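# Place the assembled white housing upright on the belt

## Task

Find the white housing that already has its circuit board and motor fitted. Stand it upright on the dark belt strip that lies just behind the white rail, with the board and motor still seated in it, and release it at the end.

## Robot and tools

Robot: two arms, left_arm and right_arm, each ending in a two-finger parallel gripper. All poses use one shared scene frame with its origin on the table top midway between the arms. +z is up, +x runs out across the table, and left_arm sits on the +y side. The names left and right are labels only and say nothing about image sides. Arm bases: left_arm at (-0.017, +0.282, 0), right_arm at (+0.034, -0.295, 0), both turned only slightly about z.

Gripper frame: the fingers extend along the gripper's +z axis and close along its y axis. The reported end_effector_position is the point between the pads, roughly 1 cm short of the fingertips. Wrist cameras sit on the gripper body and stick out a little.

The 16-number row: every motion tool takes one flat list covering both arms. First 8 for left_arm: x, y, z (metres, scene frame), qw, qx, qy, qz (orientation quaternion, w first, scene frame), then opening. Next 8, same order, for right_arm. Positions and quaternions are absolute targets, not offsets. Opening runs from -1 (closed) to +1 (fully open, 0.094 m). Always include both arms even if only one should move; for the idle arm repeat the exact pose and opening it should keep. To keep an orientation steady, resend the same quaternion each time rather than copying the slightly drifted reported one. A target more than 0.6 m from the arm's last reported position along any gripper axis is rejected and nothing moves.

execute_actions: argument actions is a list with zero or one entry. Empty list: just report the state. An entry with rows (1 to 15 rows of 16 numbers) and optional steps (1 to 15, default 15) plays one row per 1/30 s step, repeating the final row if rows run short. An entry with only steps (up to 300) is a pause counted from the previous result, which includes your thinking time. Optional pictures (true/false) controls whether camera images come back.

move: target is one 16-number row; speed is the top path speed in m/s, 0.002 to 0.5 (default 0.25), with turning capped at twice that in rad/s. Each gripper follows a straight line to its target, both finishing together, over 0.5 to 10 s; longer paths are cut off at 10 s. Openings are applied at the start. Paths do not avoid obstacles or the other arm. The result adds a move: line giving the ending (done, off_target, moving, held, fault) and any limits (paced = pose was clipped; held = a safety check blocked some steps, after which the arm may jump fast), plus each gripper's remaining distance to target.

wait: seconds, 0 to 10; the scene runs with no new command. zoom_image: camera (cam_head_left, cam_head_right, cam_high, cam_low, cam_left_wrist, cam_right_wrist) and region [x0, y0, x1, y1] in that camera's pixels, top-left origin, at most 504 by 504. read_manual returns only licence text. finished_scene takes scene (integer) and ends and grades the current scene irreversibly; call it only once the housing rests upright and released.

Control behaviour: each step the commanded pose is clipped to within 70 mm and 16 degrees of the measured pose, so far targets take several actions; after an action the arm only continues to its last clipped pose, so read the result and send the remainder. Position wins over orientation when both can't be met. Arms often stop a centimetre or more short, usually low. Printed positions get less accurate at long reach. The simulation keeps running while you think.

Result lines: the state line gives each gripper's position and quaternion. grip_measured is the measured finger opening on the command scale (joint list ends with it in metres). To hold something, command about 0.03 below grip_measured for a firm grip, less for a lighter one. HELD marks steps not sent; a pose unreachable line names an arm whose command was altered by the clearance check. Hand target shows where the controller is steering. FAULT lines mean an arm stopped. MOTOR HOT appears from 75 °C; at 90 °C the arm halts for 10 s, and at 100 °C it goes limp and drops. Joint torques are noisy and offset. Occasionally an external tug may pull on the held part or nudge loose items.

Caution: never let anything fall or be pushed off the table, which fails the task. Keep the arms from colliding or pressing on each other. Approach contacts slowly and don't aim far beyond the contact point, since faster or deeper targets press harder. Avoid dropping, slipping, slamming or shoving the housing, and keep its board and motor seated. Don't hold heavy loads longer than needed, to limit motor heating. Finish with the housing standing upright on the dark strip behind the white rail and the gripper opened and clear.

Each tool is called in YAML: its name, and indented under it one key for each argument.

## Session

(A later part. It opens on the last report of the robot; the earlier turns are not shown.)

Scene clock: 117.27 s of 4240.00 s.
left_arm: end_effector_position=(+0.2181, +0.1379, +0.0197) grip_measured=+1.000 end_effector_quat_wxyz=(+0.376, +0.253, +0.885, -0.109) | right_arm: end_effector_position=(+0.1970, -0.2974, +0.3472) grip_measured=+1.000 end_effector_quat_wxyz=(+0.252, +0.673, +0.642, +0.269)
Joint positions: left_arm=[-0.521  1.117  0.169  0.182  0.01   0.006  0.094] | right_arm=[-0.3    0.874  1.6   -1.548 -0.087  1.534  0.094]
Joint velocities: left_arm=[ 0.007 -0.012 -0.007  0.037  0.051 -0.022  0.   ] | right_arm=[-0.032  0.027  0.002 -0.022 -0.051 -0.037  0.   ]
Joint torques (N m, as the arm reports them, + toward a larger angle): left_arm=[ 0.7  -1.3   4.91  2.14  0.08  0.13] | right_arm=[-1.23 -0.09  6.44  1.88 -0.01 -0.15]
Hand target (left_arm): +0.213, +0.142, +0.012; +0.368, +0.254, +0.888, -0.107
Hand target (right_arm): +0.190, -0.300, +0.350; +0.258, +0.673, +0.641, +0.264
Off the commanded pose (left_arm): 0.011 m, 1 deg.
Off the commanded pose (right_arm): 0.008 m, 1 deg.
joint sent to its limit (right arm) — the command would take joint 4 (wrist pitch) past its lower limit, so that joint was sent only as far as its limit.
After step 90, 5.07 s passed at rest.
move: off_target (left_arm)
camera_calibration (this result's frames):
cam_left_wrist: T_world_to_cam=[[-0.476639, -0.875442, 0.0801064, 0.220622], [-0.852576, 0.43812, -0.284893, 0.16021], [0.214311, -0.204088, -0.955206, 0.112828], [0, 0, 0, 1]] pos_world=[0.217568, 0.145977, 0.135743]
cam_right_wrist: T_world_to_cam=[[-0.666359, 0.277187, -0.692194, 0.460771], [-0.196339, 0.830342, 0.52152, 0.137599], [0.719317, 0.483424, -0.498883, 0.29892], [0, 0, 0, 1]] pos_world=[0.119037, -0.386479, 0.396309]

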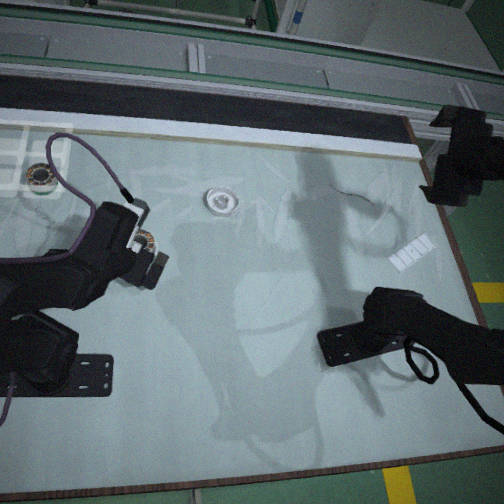

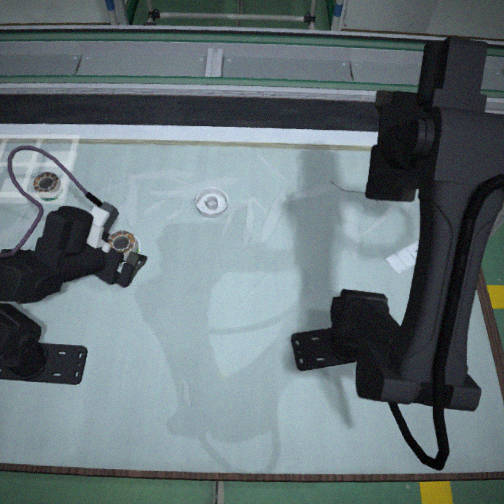

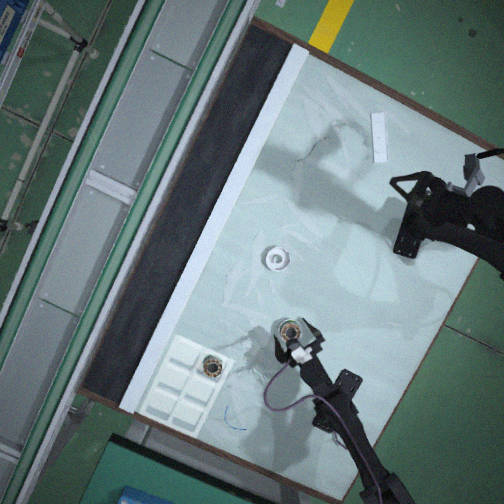

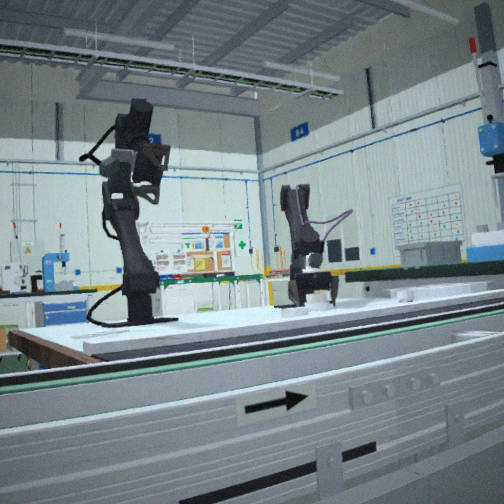

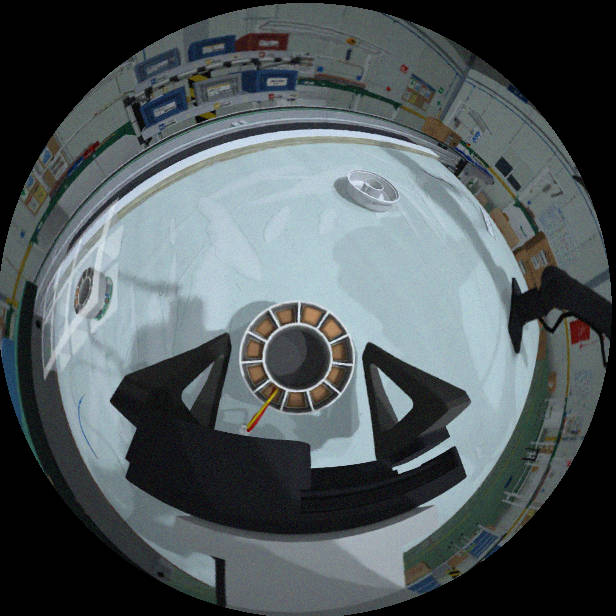

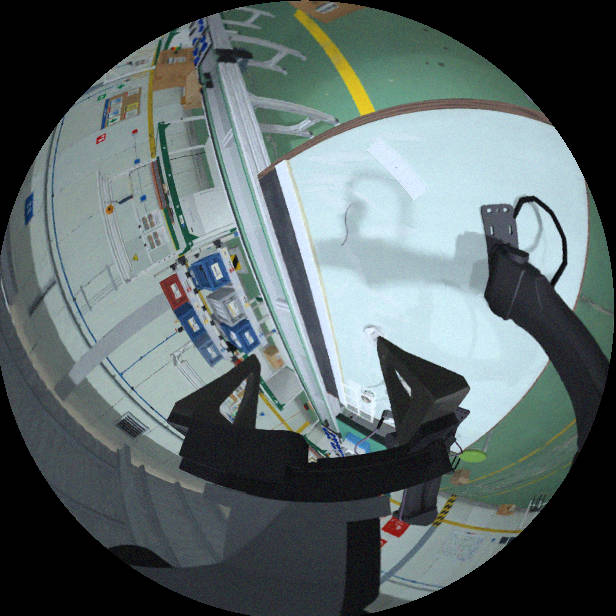

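Lower a bit, then grip.

move:
  target: [0.211,0.144,0.004,0.368,0.255,0.888,-0.106,1,0.19,-0.3,0.35,0.25,0.675,0.645,0.26,1]
  speed: 0.03

move:
  target: [0.211,0.144,0.004,0.368,0.255,0.888,-0.106,0.35,0.19,-0.3,0.35,0.25,0.675,0.645,0.26,1]
  speed: 0.03

move:
  target: [0.23,0.14,0.12,0.368,0.255,0.888,-0.106,0.35,0.19,-0.3,0.35,0.25,0.675,0.645,0.26,1]
  speed: 0.06

Scene clock: 123.70 s of 4240.00 s.
left_arm: end_effector_position=(+0.2166, +0.1389, +0.0135) grip_measured=+1.000 end_effector_quat_wxyz=(+0.380, +0.254, +0.883, -0.109) | right_arm: end_effector_position=(+0.1970, -0.2974, +0.3472) grip_measured=+1.000 end_effector_quat_wxyz=(+0.252, +0.673, +0.642, +0.269)
Joint positions: left_arm=[-0.521  1.144  0.14   0.246  0.01   0.01   0.094] | right_arm=[-0.3    0.874  1.6   -1.548 -0.087  1.534  0.094]
Joint velocities: left_arm=[-0.002  0.007 -0.017  0.037  0.007 -0.095  0.   ] | right_arm=[-0.002 -0.002  0.012 -0.066  0.037 -0.022  0.   ]
Joint torques (N m, as the arm reports them, + toward a larger angle): left_arm=[ 0.9  -1.14  4.82  2.05  0.1   0.11] | right_arm=[-1.26 -0.06  6.46  1.88  0.01 -0.14]
Hand target (left_arm): +0.211, +0.144, +0.004; +0.368, +0.255, +0.888, -0.106
Hand target (right_arm): +0.190, -0.300, +0.350; +0.258, +0.673, +0.641, +0.264
Off the commanded pose (left_arm): 0.012 m, 2 deg.
Off the commanded pose (right_arm): 0.008 m, 1 deg.
joint sent to its limit (right arm) — the command would take joint 4 (wrist pitch) past its lower limit, so that joint was sent only as far as its limit.
After step 90, 2.57 s passed at rest.
move: off_target (left_arm)
camera_calibration (this result's frames):
cam_left_wrist: T_world_to_cam=[[-0.479787, -0.873963, 0.0774187, 0.22172], [-0.849053, 0.44024, -0.292058, 0.155719], [0.221165, -0.205858, -0.953262, 0.106168], [0, 0, 0, 1]] pos_world=[0.215111, 0.147076, 0.129519]
cam_right_wrist: T_world_to_cam=[[-0.666359, 0.277187, -0.692194, 0.460771], [-0.196339, 0.830342, 0.52152, 0.137599], [0.719317, 0.483424, -0.498883, 0.29892], [0, 0, 0, 1]] pos_world=[0.119037, -0.386479, 0.396309]

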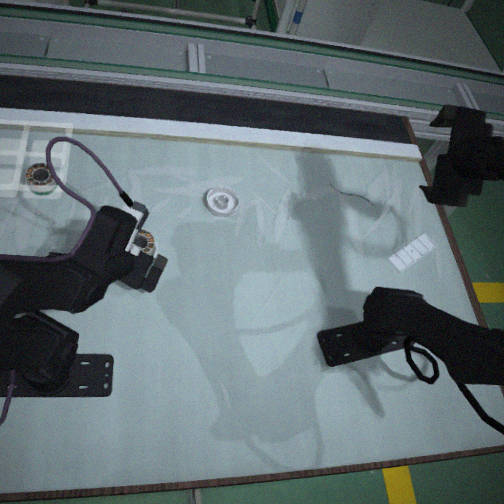

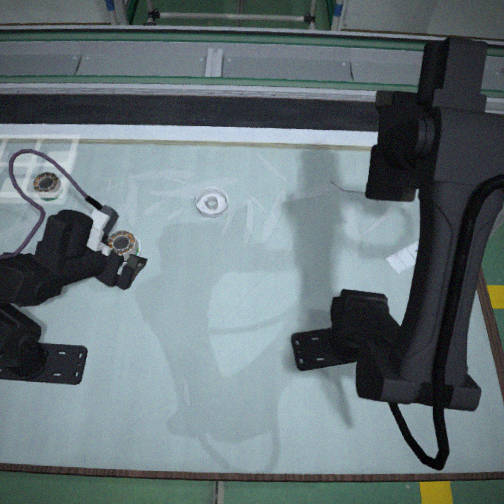

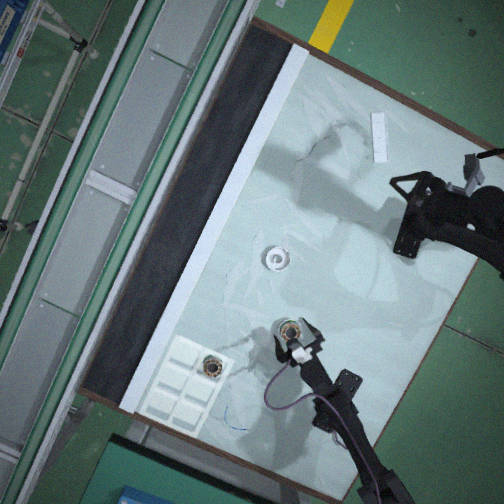

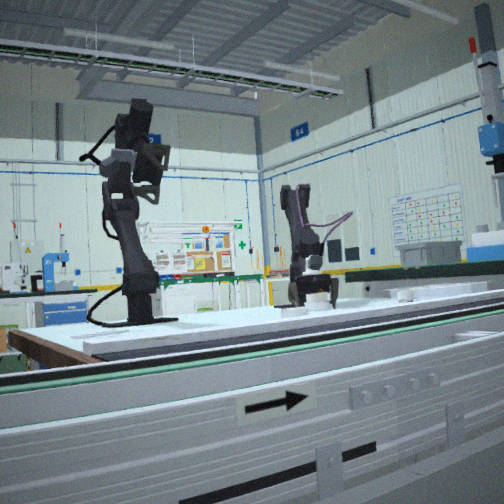

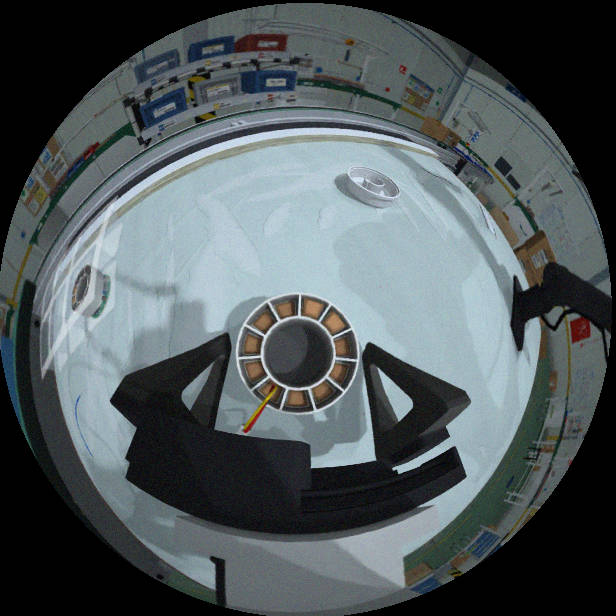

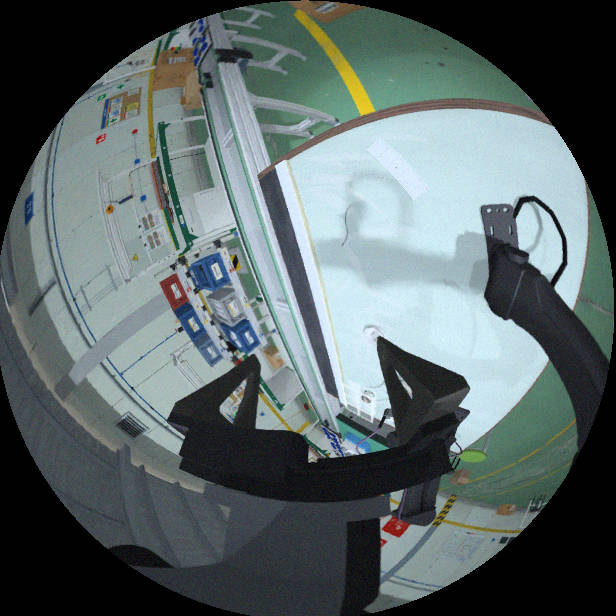

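Scene clock: 124.40 s of 4240.00 s.
left_arm: end_effector_position=(+0.2166, +0.1390, +0.0134) grip_measured=+0.399 end_effector_quat_wxyz=(+0.380, +0.254, +0.883, -0.109) | right_arm: end_effector_position=(+0.1970, -0.2973, +0.3472) grip_measured=+1.000 end_effector_quat_wxyz=(+0.251, +0.673, +0.642, +0.269)
Joint positions: left_arm=[-0.521  1.145  0.14   0.246  0.009  0.01   0.066] | right_arm=[-0.3    0.874  1.6   -1.548 -0.088  1.534  0.094]
Joint velocities: left_arm=[-0.007 -0.007  0.007  0.007  0.051  0.051 -0.   ] | right_arm=[-0.012 -0.022  0.017 -0.037 -0.022  0.051  0.   ]
Joint torques (N m, as the arm reports them, + toward a larger angle): left_arm=[ 0.9  -1.17  4.81  2.08  0.1   0.11] | right_arm=[-1.21 -0.06  6.44  1.89  0.   -0.15]
Hand target (left_arm): +0.211, +0.144, +0.004; +0.368, +0.255, +0.888, -0.106
Hand target (right_arm): +0.190, -0.300, +0.350; +0.258, +0.673, +0.641, +0.264
Off the commanded pose (left_arm): 0.012 m, 2 deg.
Off the commanded pose (right_arm): 0.008 m, 1 deg.
joint sent to its limit (right arm) — the command would take joint 4 (wrist pitch) past its lower limit, so that joint was sent only as far as its limit.
move: off_target (left_arm)
camera_calibration (this result's frames):
cam_left_wrist: T_world_to_cam=[[-0.47953, -0.874128, 0.0771404, 0.221768], [-0.84923, 0.440129, -0.291711, 0.155706], [0.221041, -0.205394, -0.953391, 0.106055], [0, 0, 0, 1]] pos_world=[0.215132, 0.147106, 0.129426]
cam_right_wrist: T_world_to_cam=[[-0.666408, 0.277206, -0.692139, 0.460754], [-0.196572, 0.830147, 0.521743, 0.137451], [0.719208, 0.483749, -0.498725, 0.29895], [0, 0, 0, 1]] pos_world=[0.119063, -0.386445, 0.396286]

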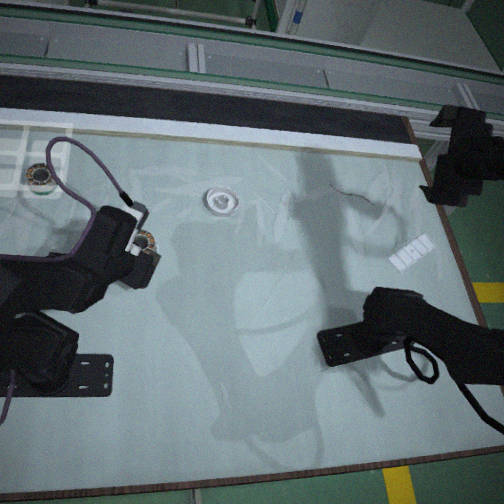

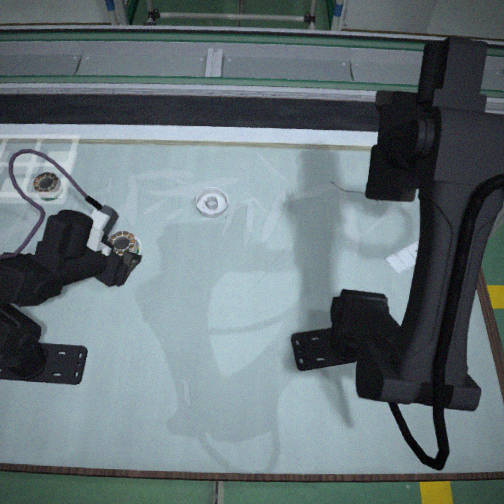

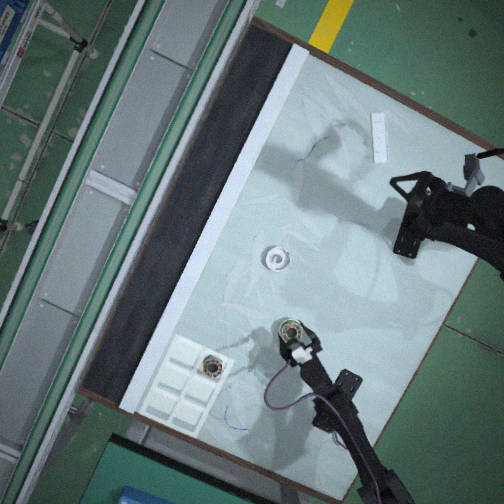

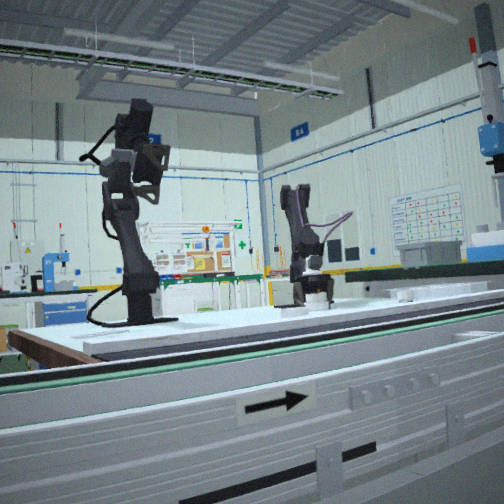

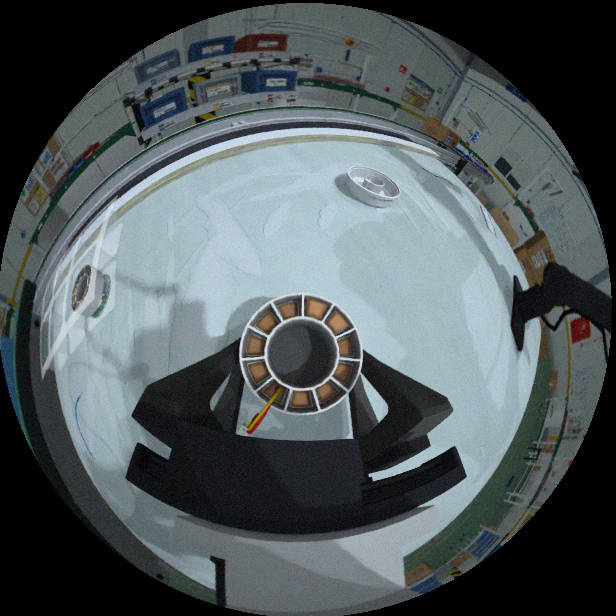

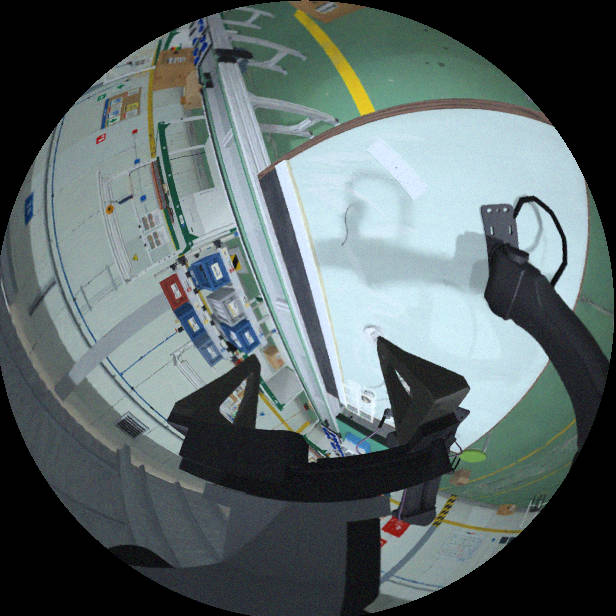

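Scene clock: 126.77 s of 4240.00 s.
left_arm: end_effector_position=(+0.2203, +0.1441, +0.0974) grip_measured=+0.399 end_effector_quat_wxyz=(+0.335, +0.257, +0.901, -0.098) | right_arm: end_effector_position=(+0.1970, -0.2973, +0.3472) grip_measured=+1.000 end_effector_quat_wxyz=(+0.251, +0.673, +0.642, +0.269)
Joint positions: left_arm=[-0.48   0.935  0.512 -0.435  0.037  0.036  0.066] | right_arm=[-0.3    0.874  1.6   -1.548 -0.088  1.534  0.094]
Joint velocities: left_arm=[-0.002  0.002 -0.012 -0.051  0.022 -0.022 -0.001] | right_arm=[-0.002 -0.007 -0.007 -0.022 -0.139 -0.022  0.   ]
Joint torques (N m, as the arm reports them, + toward a larger angle): left_arm=[ 0.73 -3.32 10.73  2.04  0.11  0.12] | right_arm=[-1.26 -0.08  6.45  1.88 -0.01 -0.16]
Hand target (left_arm): +0.229, +0.140, +0.120; +0.368, +0.255, +0.888, -0.106
Hand target (right_arm): +0.190, -0.300, +0.350; +0.258, +0.673, +0.641, +0.264
Off the commanded pose (left_arm): 0.025 m, 4 deg.
Off the commanded pose (right_arm): 0.008 m, 1 deg.
joint sent to its limit (right arm) — the command would take joint 4 (wrist pitch) past its lower limit, so that joint was sent only as far as its limit.
move: off_target (left_arm)
camera_calibration (this result's frames):
cam_left_wrist: T_world_to_cam=[[-0.470406, -0.879153, 0.07621, 0.220363], [-0.871501, 0.449272, -0.196574, 0.1754], [0.13858, -0.158887, -0.977523, 0.200179], [0, 0, 0, 1]] pos_world=[0.228781, 0.146736, 0.213365]
cam_right_wrist: T_world_to_cam=[[-0.666408, 0.277206, -0.692139, 0.460754], [-0.196572, 0.830147, 0.521743, 0.137451], [0.719208, 0.483749, -0.498725, 0.29895], [0, 0, 0, 1]] pos_world=[0.119063, -0.386445, 0.396286]

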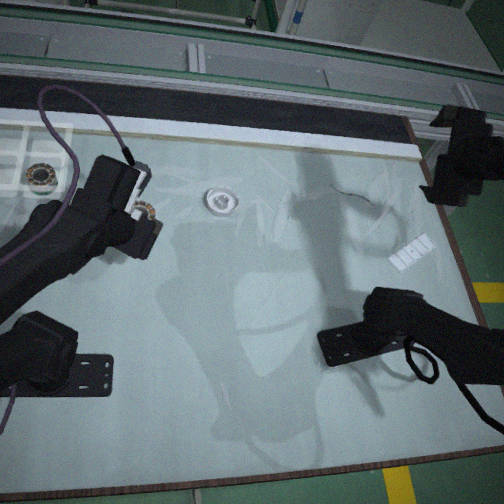

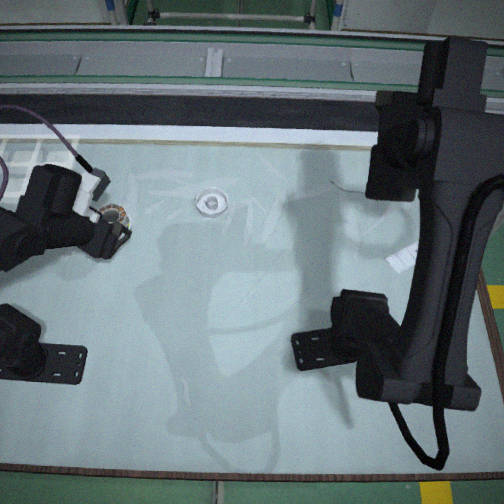

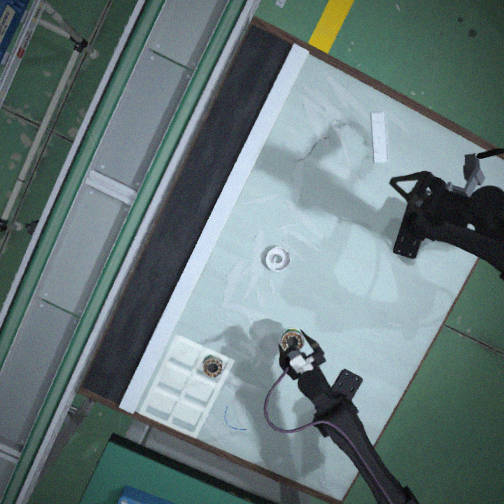

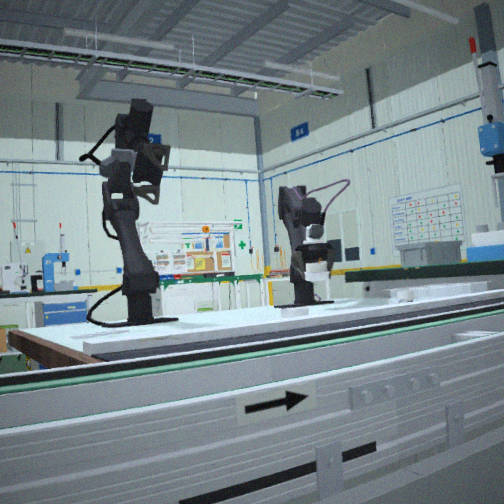

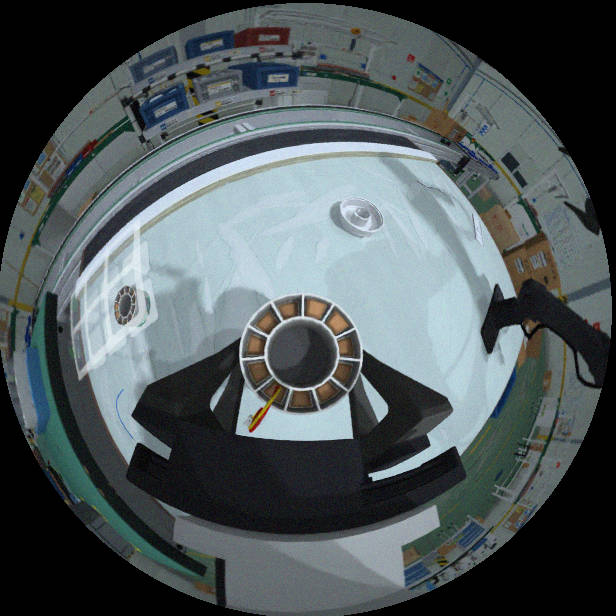

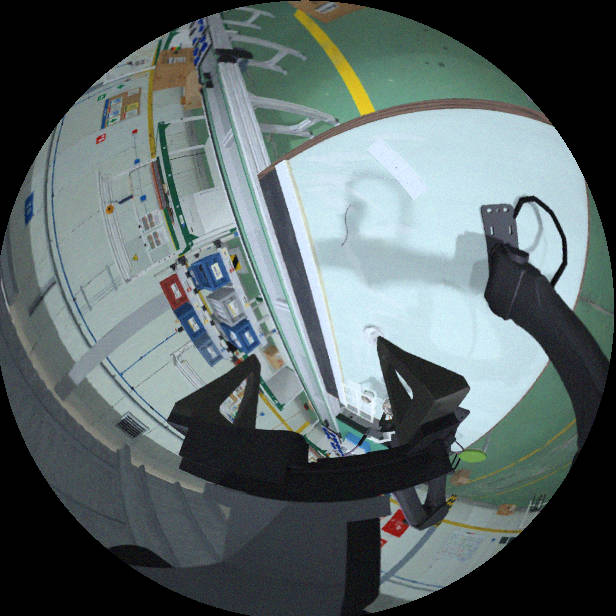

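move:
  target: [0.63,0.2,0.11,0.382,0.064,0.922,-0.027,0.35,0.19,-0.3,0.35,0.25,0.675,0.645,0.26,1]
  speed: 0.1

Scene clock: 137.87 s of 4240.00 s.
left_arm: end_effector_position=(+0.6194, +0.1927, +0.0873) grip_measured=+0.399 end_effector_quat_wxyz=(+0.356, +0.070, +0.931, -0.031) | right_arm: end_effector_position=(+0.1970, -0.2973, +0.3472) grip_measured=+1.000 end_effector_quat_wxyz=(+0.251, +0.673, +0.642, +0.269)
Joint positions: left_arm=[-0.11   2.458  2.166 -0.55   0.018  0.009  0.066] | right_arm=[-0.3    0.874  1.6   -1.548 -0.088  1.534  0.094]
Joint velocities: left_arm=[ 0.002 -0.002 -0.002 -0.037 -0.051  0.081 -0.   ] | right_arm=[ 0.022  0.002 -0.017 -0.051 -0.007 -0.037  0.   ]
Joint torques (N m, as the arm reports them, + toward a larger angle): left_arm=[  0.56 -13.76  10.95   2.06  -0.05  -0.02] | right_arm=[-1.26 -0.05  6.45  1.89  0.   -0.15]
Hand target (left_arm): +0.629, +0.197, +0.109; +0.381, +0.063, +0.922, -0.030
Hand target (right_arm): +0.190, -0.300, +0.350; +0.258, +0.673, +0.641, +0.264
Off the commanded pose (left_arm): 0.026 m, 3 deg.
Off the commanded pose (right_arm): 0.008 m, 1 deg.
joint sent to its limit (right arm) — the command would take joint 4 (wrist pitch) past its lower limit, so that joint was sent only as far as its limit.
After step 90, 3.33 s passed at rest.
move: off_target (left_arm)
camera_calibration (this result's frames):
cam_left_wrist: T_world_to_cam=[[-0.0891237, -0.992741, 0.0807626, 0.23689], [-0.974808, 0.0702928, -0.211682, 0.637799], [0.204468, -0.0975938, -0.973996, 0.089781], [0, 0, 0, 1]] pos_world=[0.624487, 0.1991, 0.203325]
cam_right_wrist: T_world_to_cam=[[-0.666408, 0.277206, -0.692139, 0.460754], [-0.196572, 0.830147, 0.521743, 0.137451], [0.719208, 0.483749, -0.498725, 0.29895], [0, 0, 0, 1]] pos_world=[0.119063, -0.386445, 0.396286]

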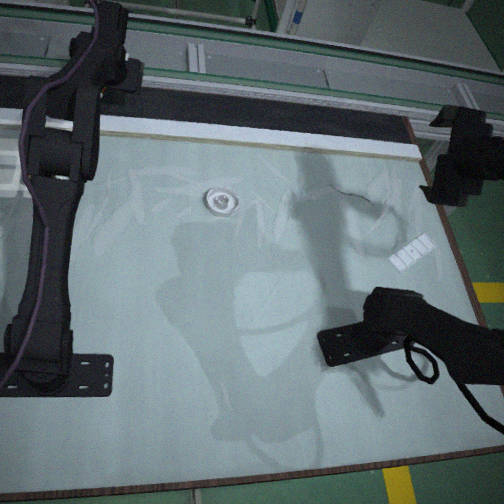

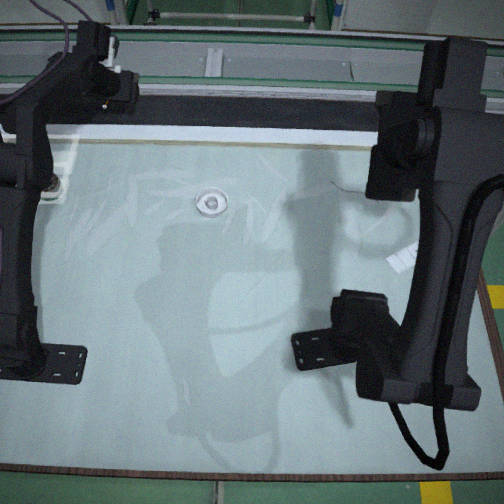

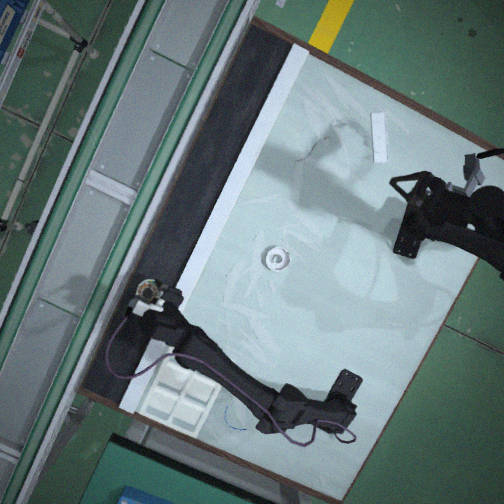

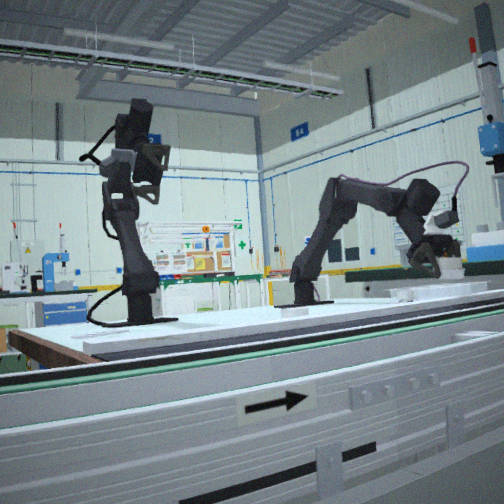

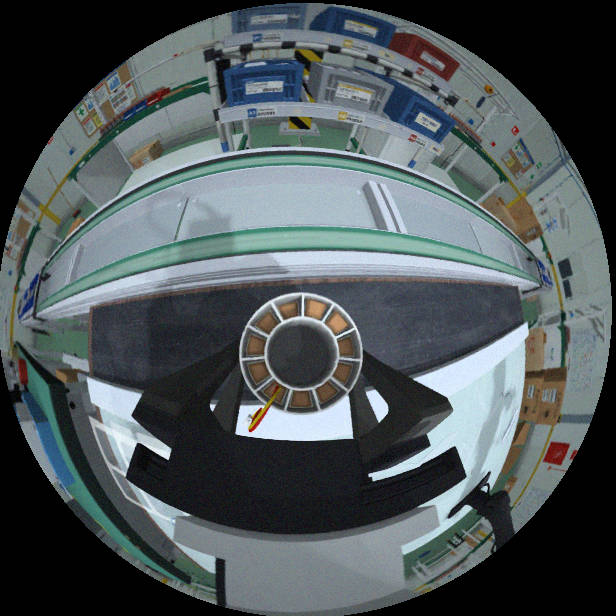

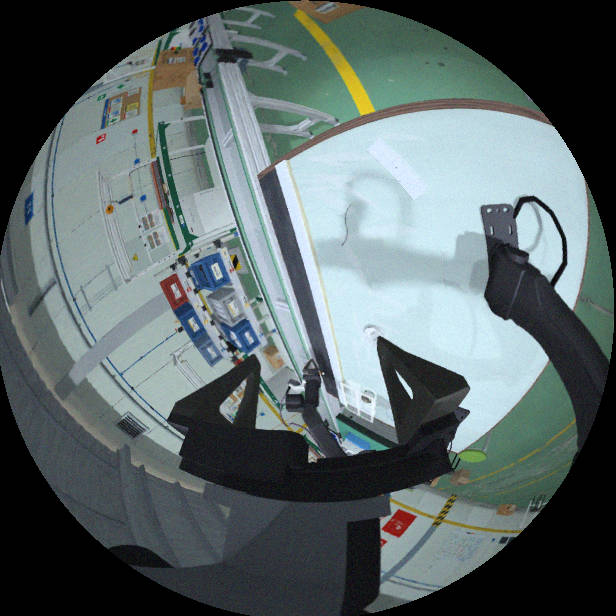

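move:
  target: [0.64,0.2,0.055,0.405,0.064,0.912,-0.027,0.35,0.19,-0.3,0.35,0.25,0.675,0.645,0.26,1]
  speed: 0.04

zoom_image:
  camera: "cam_low"
  region: [380,220,504,320]

Scene clock: 149.10 s of 4240.00 s.
left_arm: end_effector_position=(+0.6349, +0.1950, +0.0476) grip_measured=+0.399 end_effector_quat_wxyz=(+0.389, +0.066, +0.918, -0.031) | right_arm: end_effector_position=(+0.1970, -0.2973, +0.3472) grip_measured=+1.000 end_effector_quat_wxyz=(+0.251, +0.673, +0.642, +0.269)
Joint positions: left_arm=[-0.104  2.506  2.047 -0.31   0.016  0.008  0.066] | right_arm=[-0.3    0.874  1.6   -1.548 -0.088  1.534  0.094]
Joint velocities: left_arm=[ 0.007 -0.022 -0.002  0.037  0.037  0.022 -0.001] | right_arm=[-0.022 -0.002  0.002  0.007 -0.037 -0.037  0.   ]
Joint torques (N m, as the arm reports them, + toward a larger angle): left_arm=[  0.63 -13.96   7.23   2.41  -0.06   0.09] | right_arm=[-1.24 -0.09  6.45  1.89 -0.01 -0.14]
Hand target (left_arm): +0.640, +0.200, +0.055; +0.404, +0.064, +0.912, -0.027
Hand target (right_arm): +0.190, -0.300, +0.350; +0.258, +0.673, +0.641, +0.264
Off the commanded pose (left_arm): 0.010 m, 2 deg.
Off the commanded pose (right_arm): 0.008 m, 1 deg.
joint sent to its limit (right arm) — the command would take joint 4 (wrist pitch) past its lower limit, so that joint was sent only as far as its limit.
After step 90, 6.37 s passed at rest.
move: done
camera_calibration (this result's frames):
cam_left_wrist: T_world_to_cam=[[-0.0873365, -0.992733, 0.0827875, 0.242509], [-0.957648, 0.0607784, -0.281454, 0.638634], [0.274377, -0.103863, -0.955997, 0.00414542], [0, 0, 0, 1]] pos_world=[0.631629, 0.202362, 0.163632]
cam_right_wrist: T_world_to_cam=[[-0.666408, 0.277206, -0.692139, 0.460754], [-0.196572, 0.830147, 0.521743, 0.137451], [0.719208, 0.483749, -0.498725, 0.29895], [0, 0, 0, 1]] pos_world=[0.119063, -0.386445, 0.396286]

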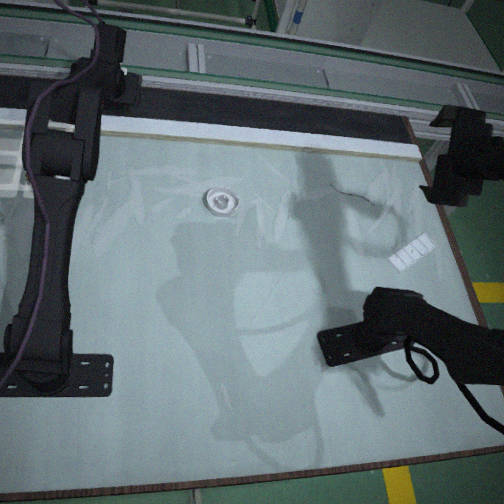

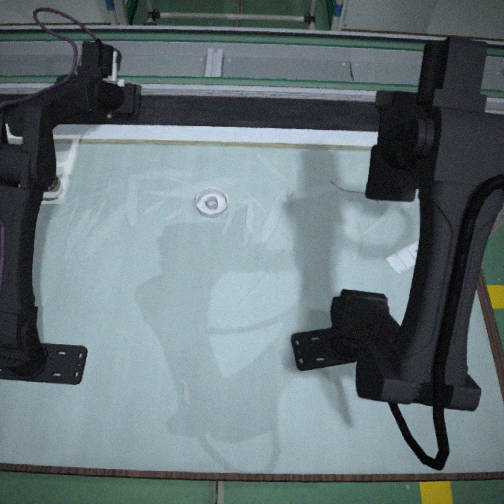

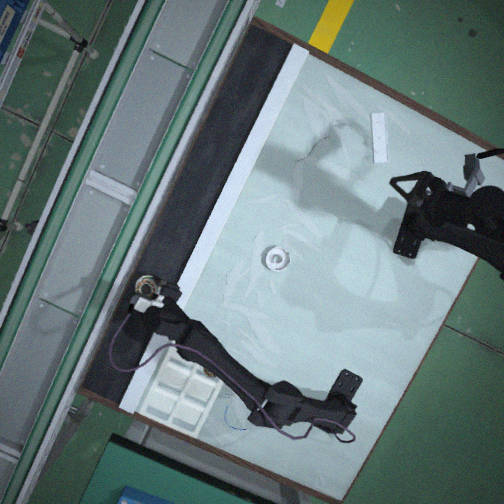

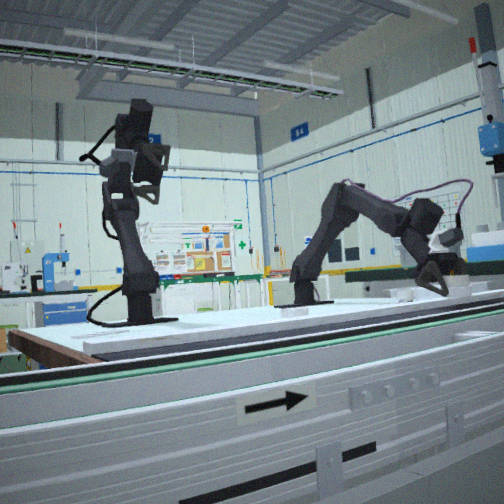

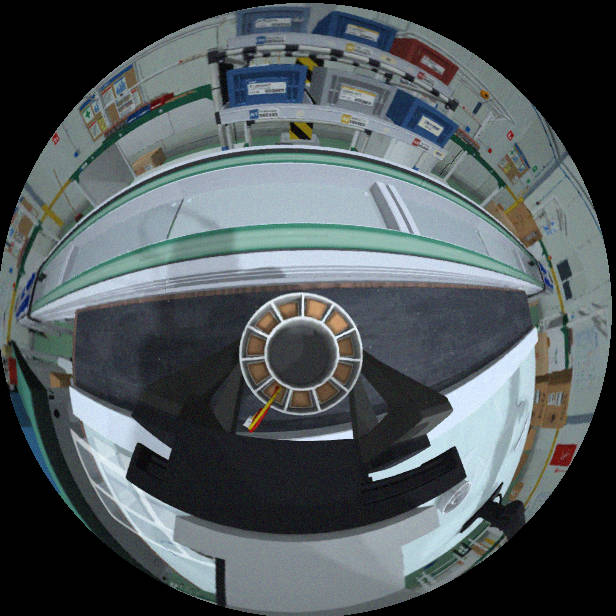

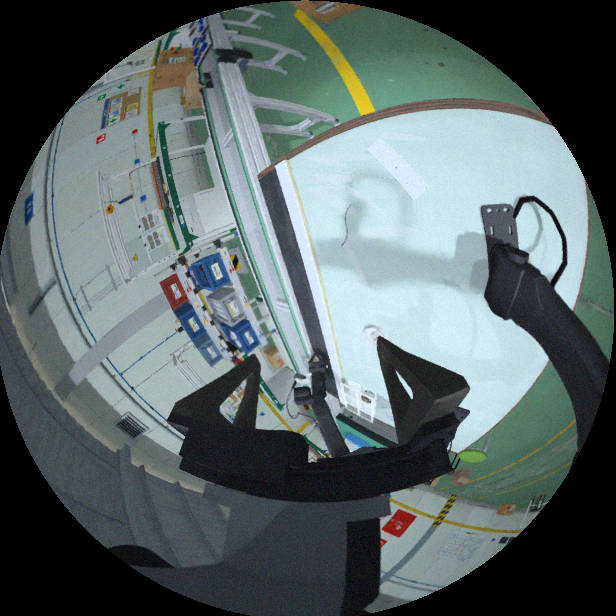

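Region (380, 220, 504, 320) of cam_low's 504x504 image, scaled by 4.065, with more detail than that image has; it fills the top 406 rows of this view, and the rest is white.

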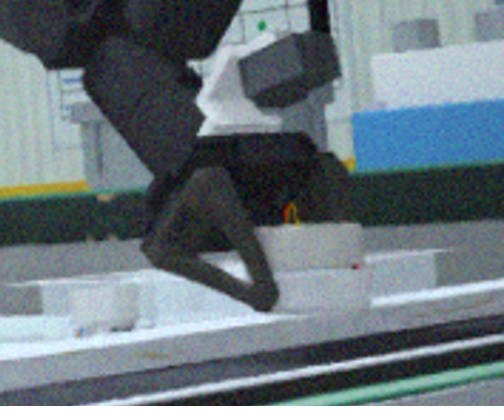

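move:
  target: [0.64,0.2,0.032,0.4,0.064,0.914,-0.027,0.35,0.19,-0.3,0.35,0.25,0.675,0.645,0.26,1]
  speed: 0.015

zoom_image:
  camera: "cam_low"
  region: [380,220,504,320]

Scene clock: 169.37 s of 4240.00 s.
left_arm: end_effector_position=(+0.6345, +0.1950, +0.0254) grip_measured=+0.399 end_effector_quat_wxyz=(+0.384, +0.067, +0.921, -0.031) | right_arm: end_effector_position=(+0.1970, -0.2973, +0.3472) grip_measured=+1.000 end_effector_quat_wxyz=(+0.251, +0.673, +0.642, +0.269)
Joint positions: left_arm=[-0.104  2.538  2.024 -0.266  0.016  0.008  0.066] | right_arm=[-0.3    0.874  1.6   -1.548 -0.088  1.534  0.094]
Joint velocities: left_arm=[-0.002 -0.012 -0.012 -0.007 -0.051  0.022  0.   ] | right_arm=[ 0.017  0.007  0.007  0.051 -0.037  0.007  0.   ]
Joint torques (N m, as the arm reports them, + toward a larger angle): left_arm=[  0.6  -14.02   7.02   2.36  -0.04   0.09] | right_arm=[-1.27 -0.06  6.42  1.89  0.   -0.15]
Hand target (left_arm): +0.640, +0.200, +0.032; +0.400, +0.064, +0.914, -0.027
Hand target (right_arm): +0.190, -0.300, +0.350; +0.258, +0.673, +0.641, +0.264
Off the commanded pose (left_arm): 0.010 m, 2 deg.
Off the commanded pose (right_arm): 0.008 m, 1 deg.
joint sent to its limit (right arm) — the command would take joint 4 (wrist pitch) past its lower limit, so that joint was sent only as far as its limit.
After step 90, 15.87 s passed at rest.
move: done
camera_calibration (this result's frames):
cam_left_wrist: T_world_to_cam=[[-0.0863997, -0.992855, 0.0823099, 0.243812], [-0.96078, 0.0611852, -0.270478, 0.633579], [0.263509, -0.102451, -0.959201, -0.0103093], [0, 0, 0, 1]] pos_world=[0.632512, 0.202248, 0.141412]
cam_right_wrist: T_world_to_cam=[[-0.666408, 0.277206, -0.692139, 0.460754], [-0.196572, 0.830147, 0.521743, 0.137451], [0.719208, 0.483749, -0.498725, 0.29895], [0, 0, 0, 1]] pos_world=[0.119063, -0.386445, 0.396286]

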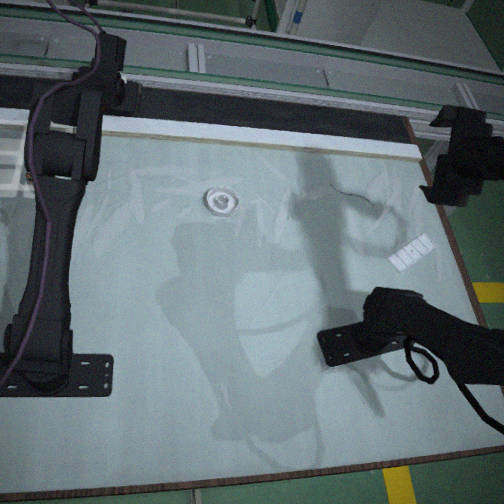

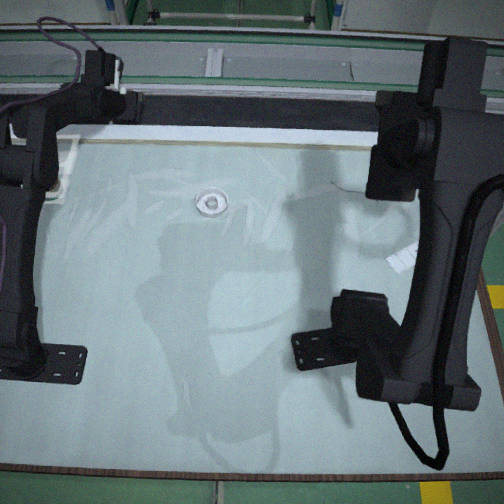

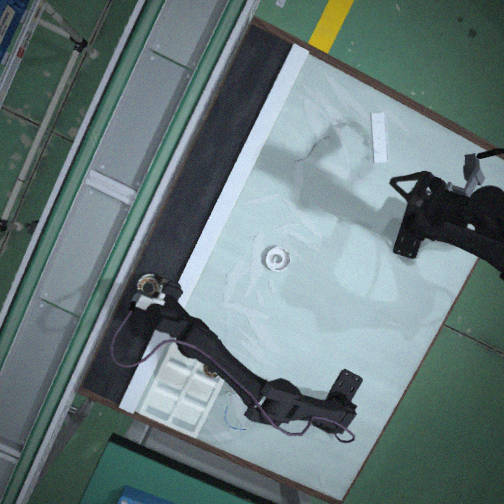

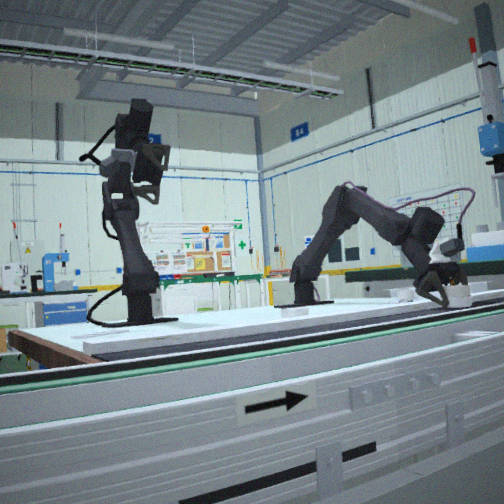

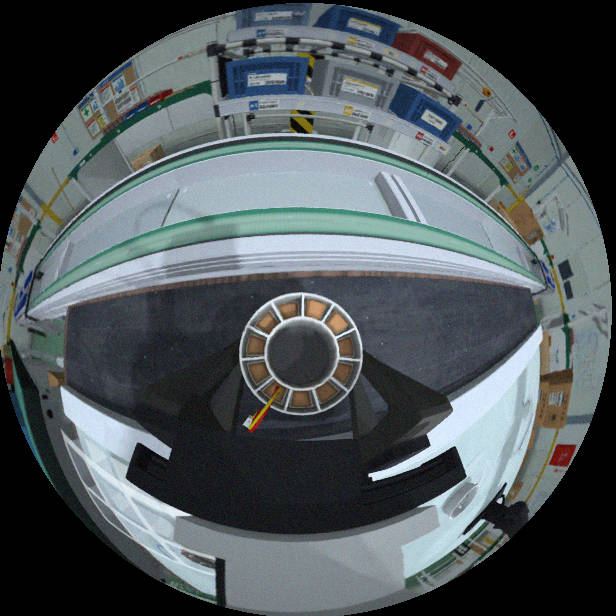

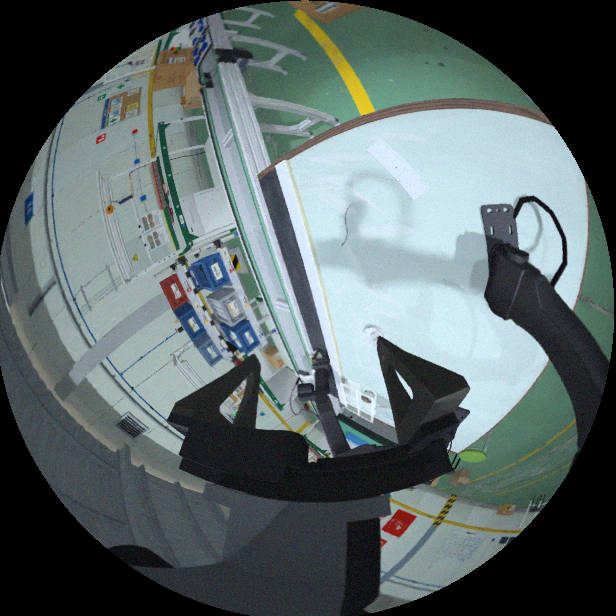

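Region (380, 220, 504, 320) of cam_low's 504x504 image, scaled by 4.065, with more detail than that image has; it fills the top 406 rows of this view, and the rest is white.

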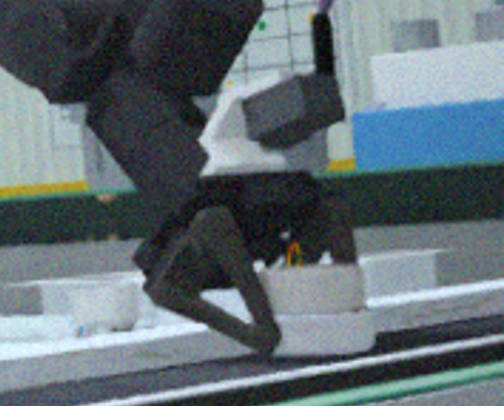

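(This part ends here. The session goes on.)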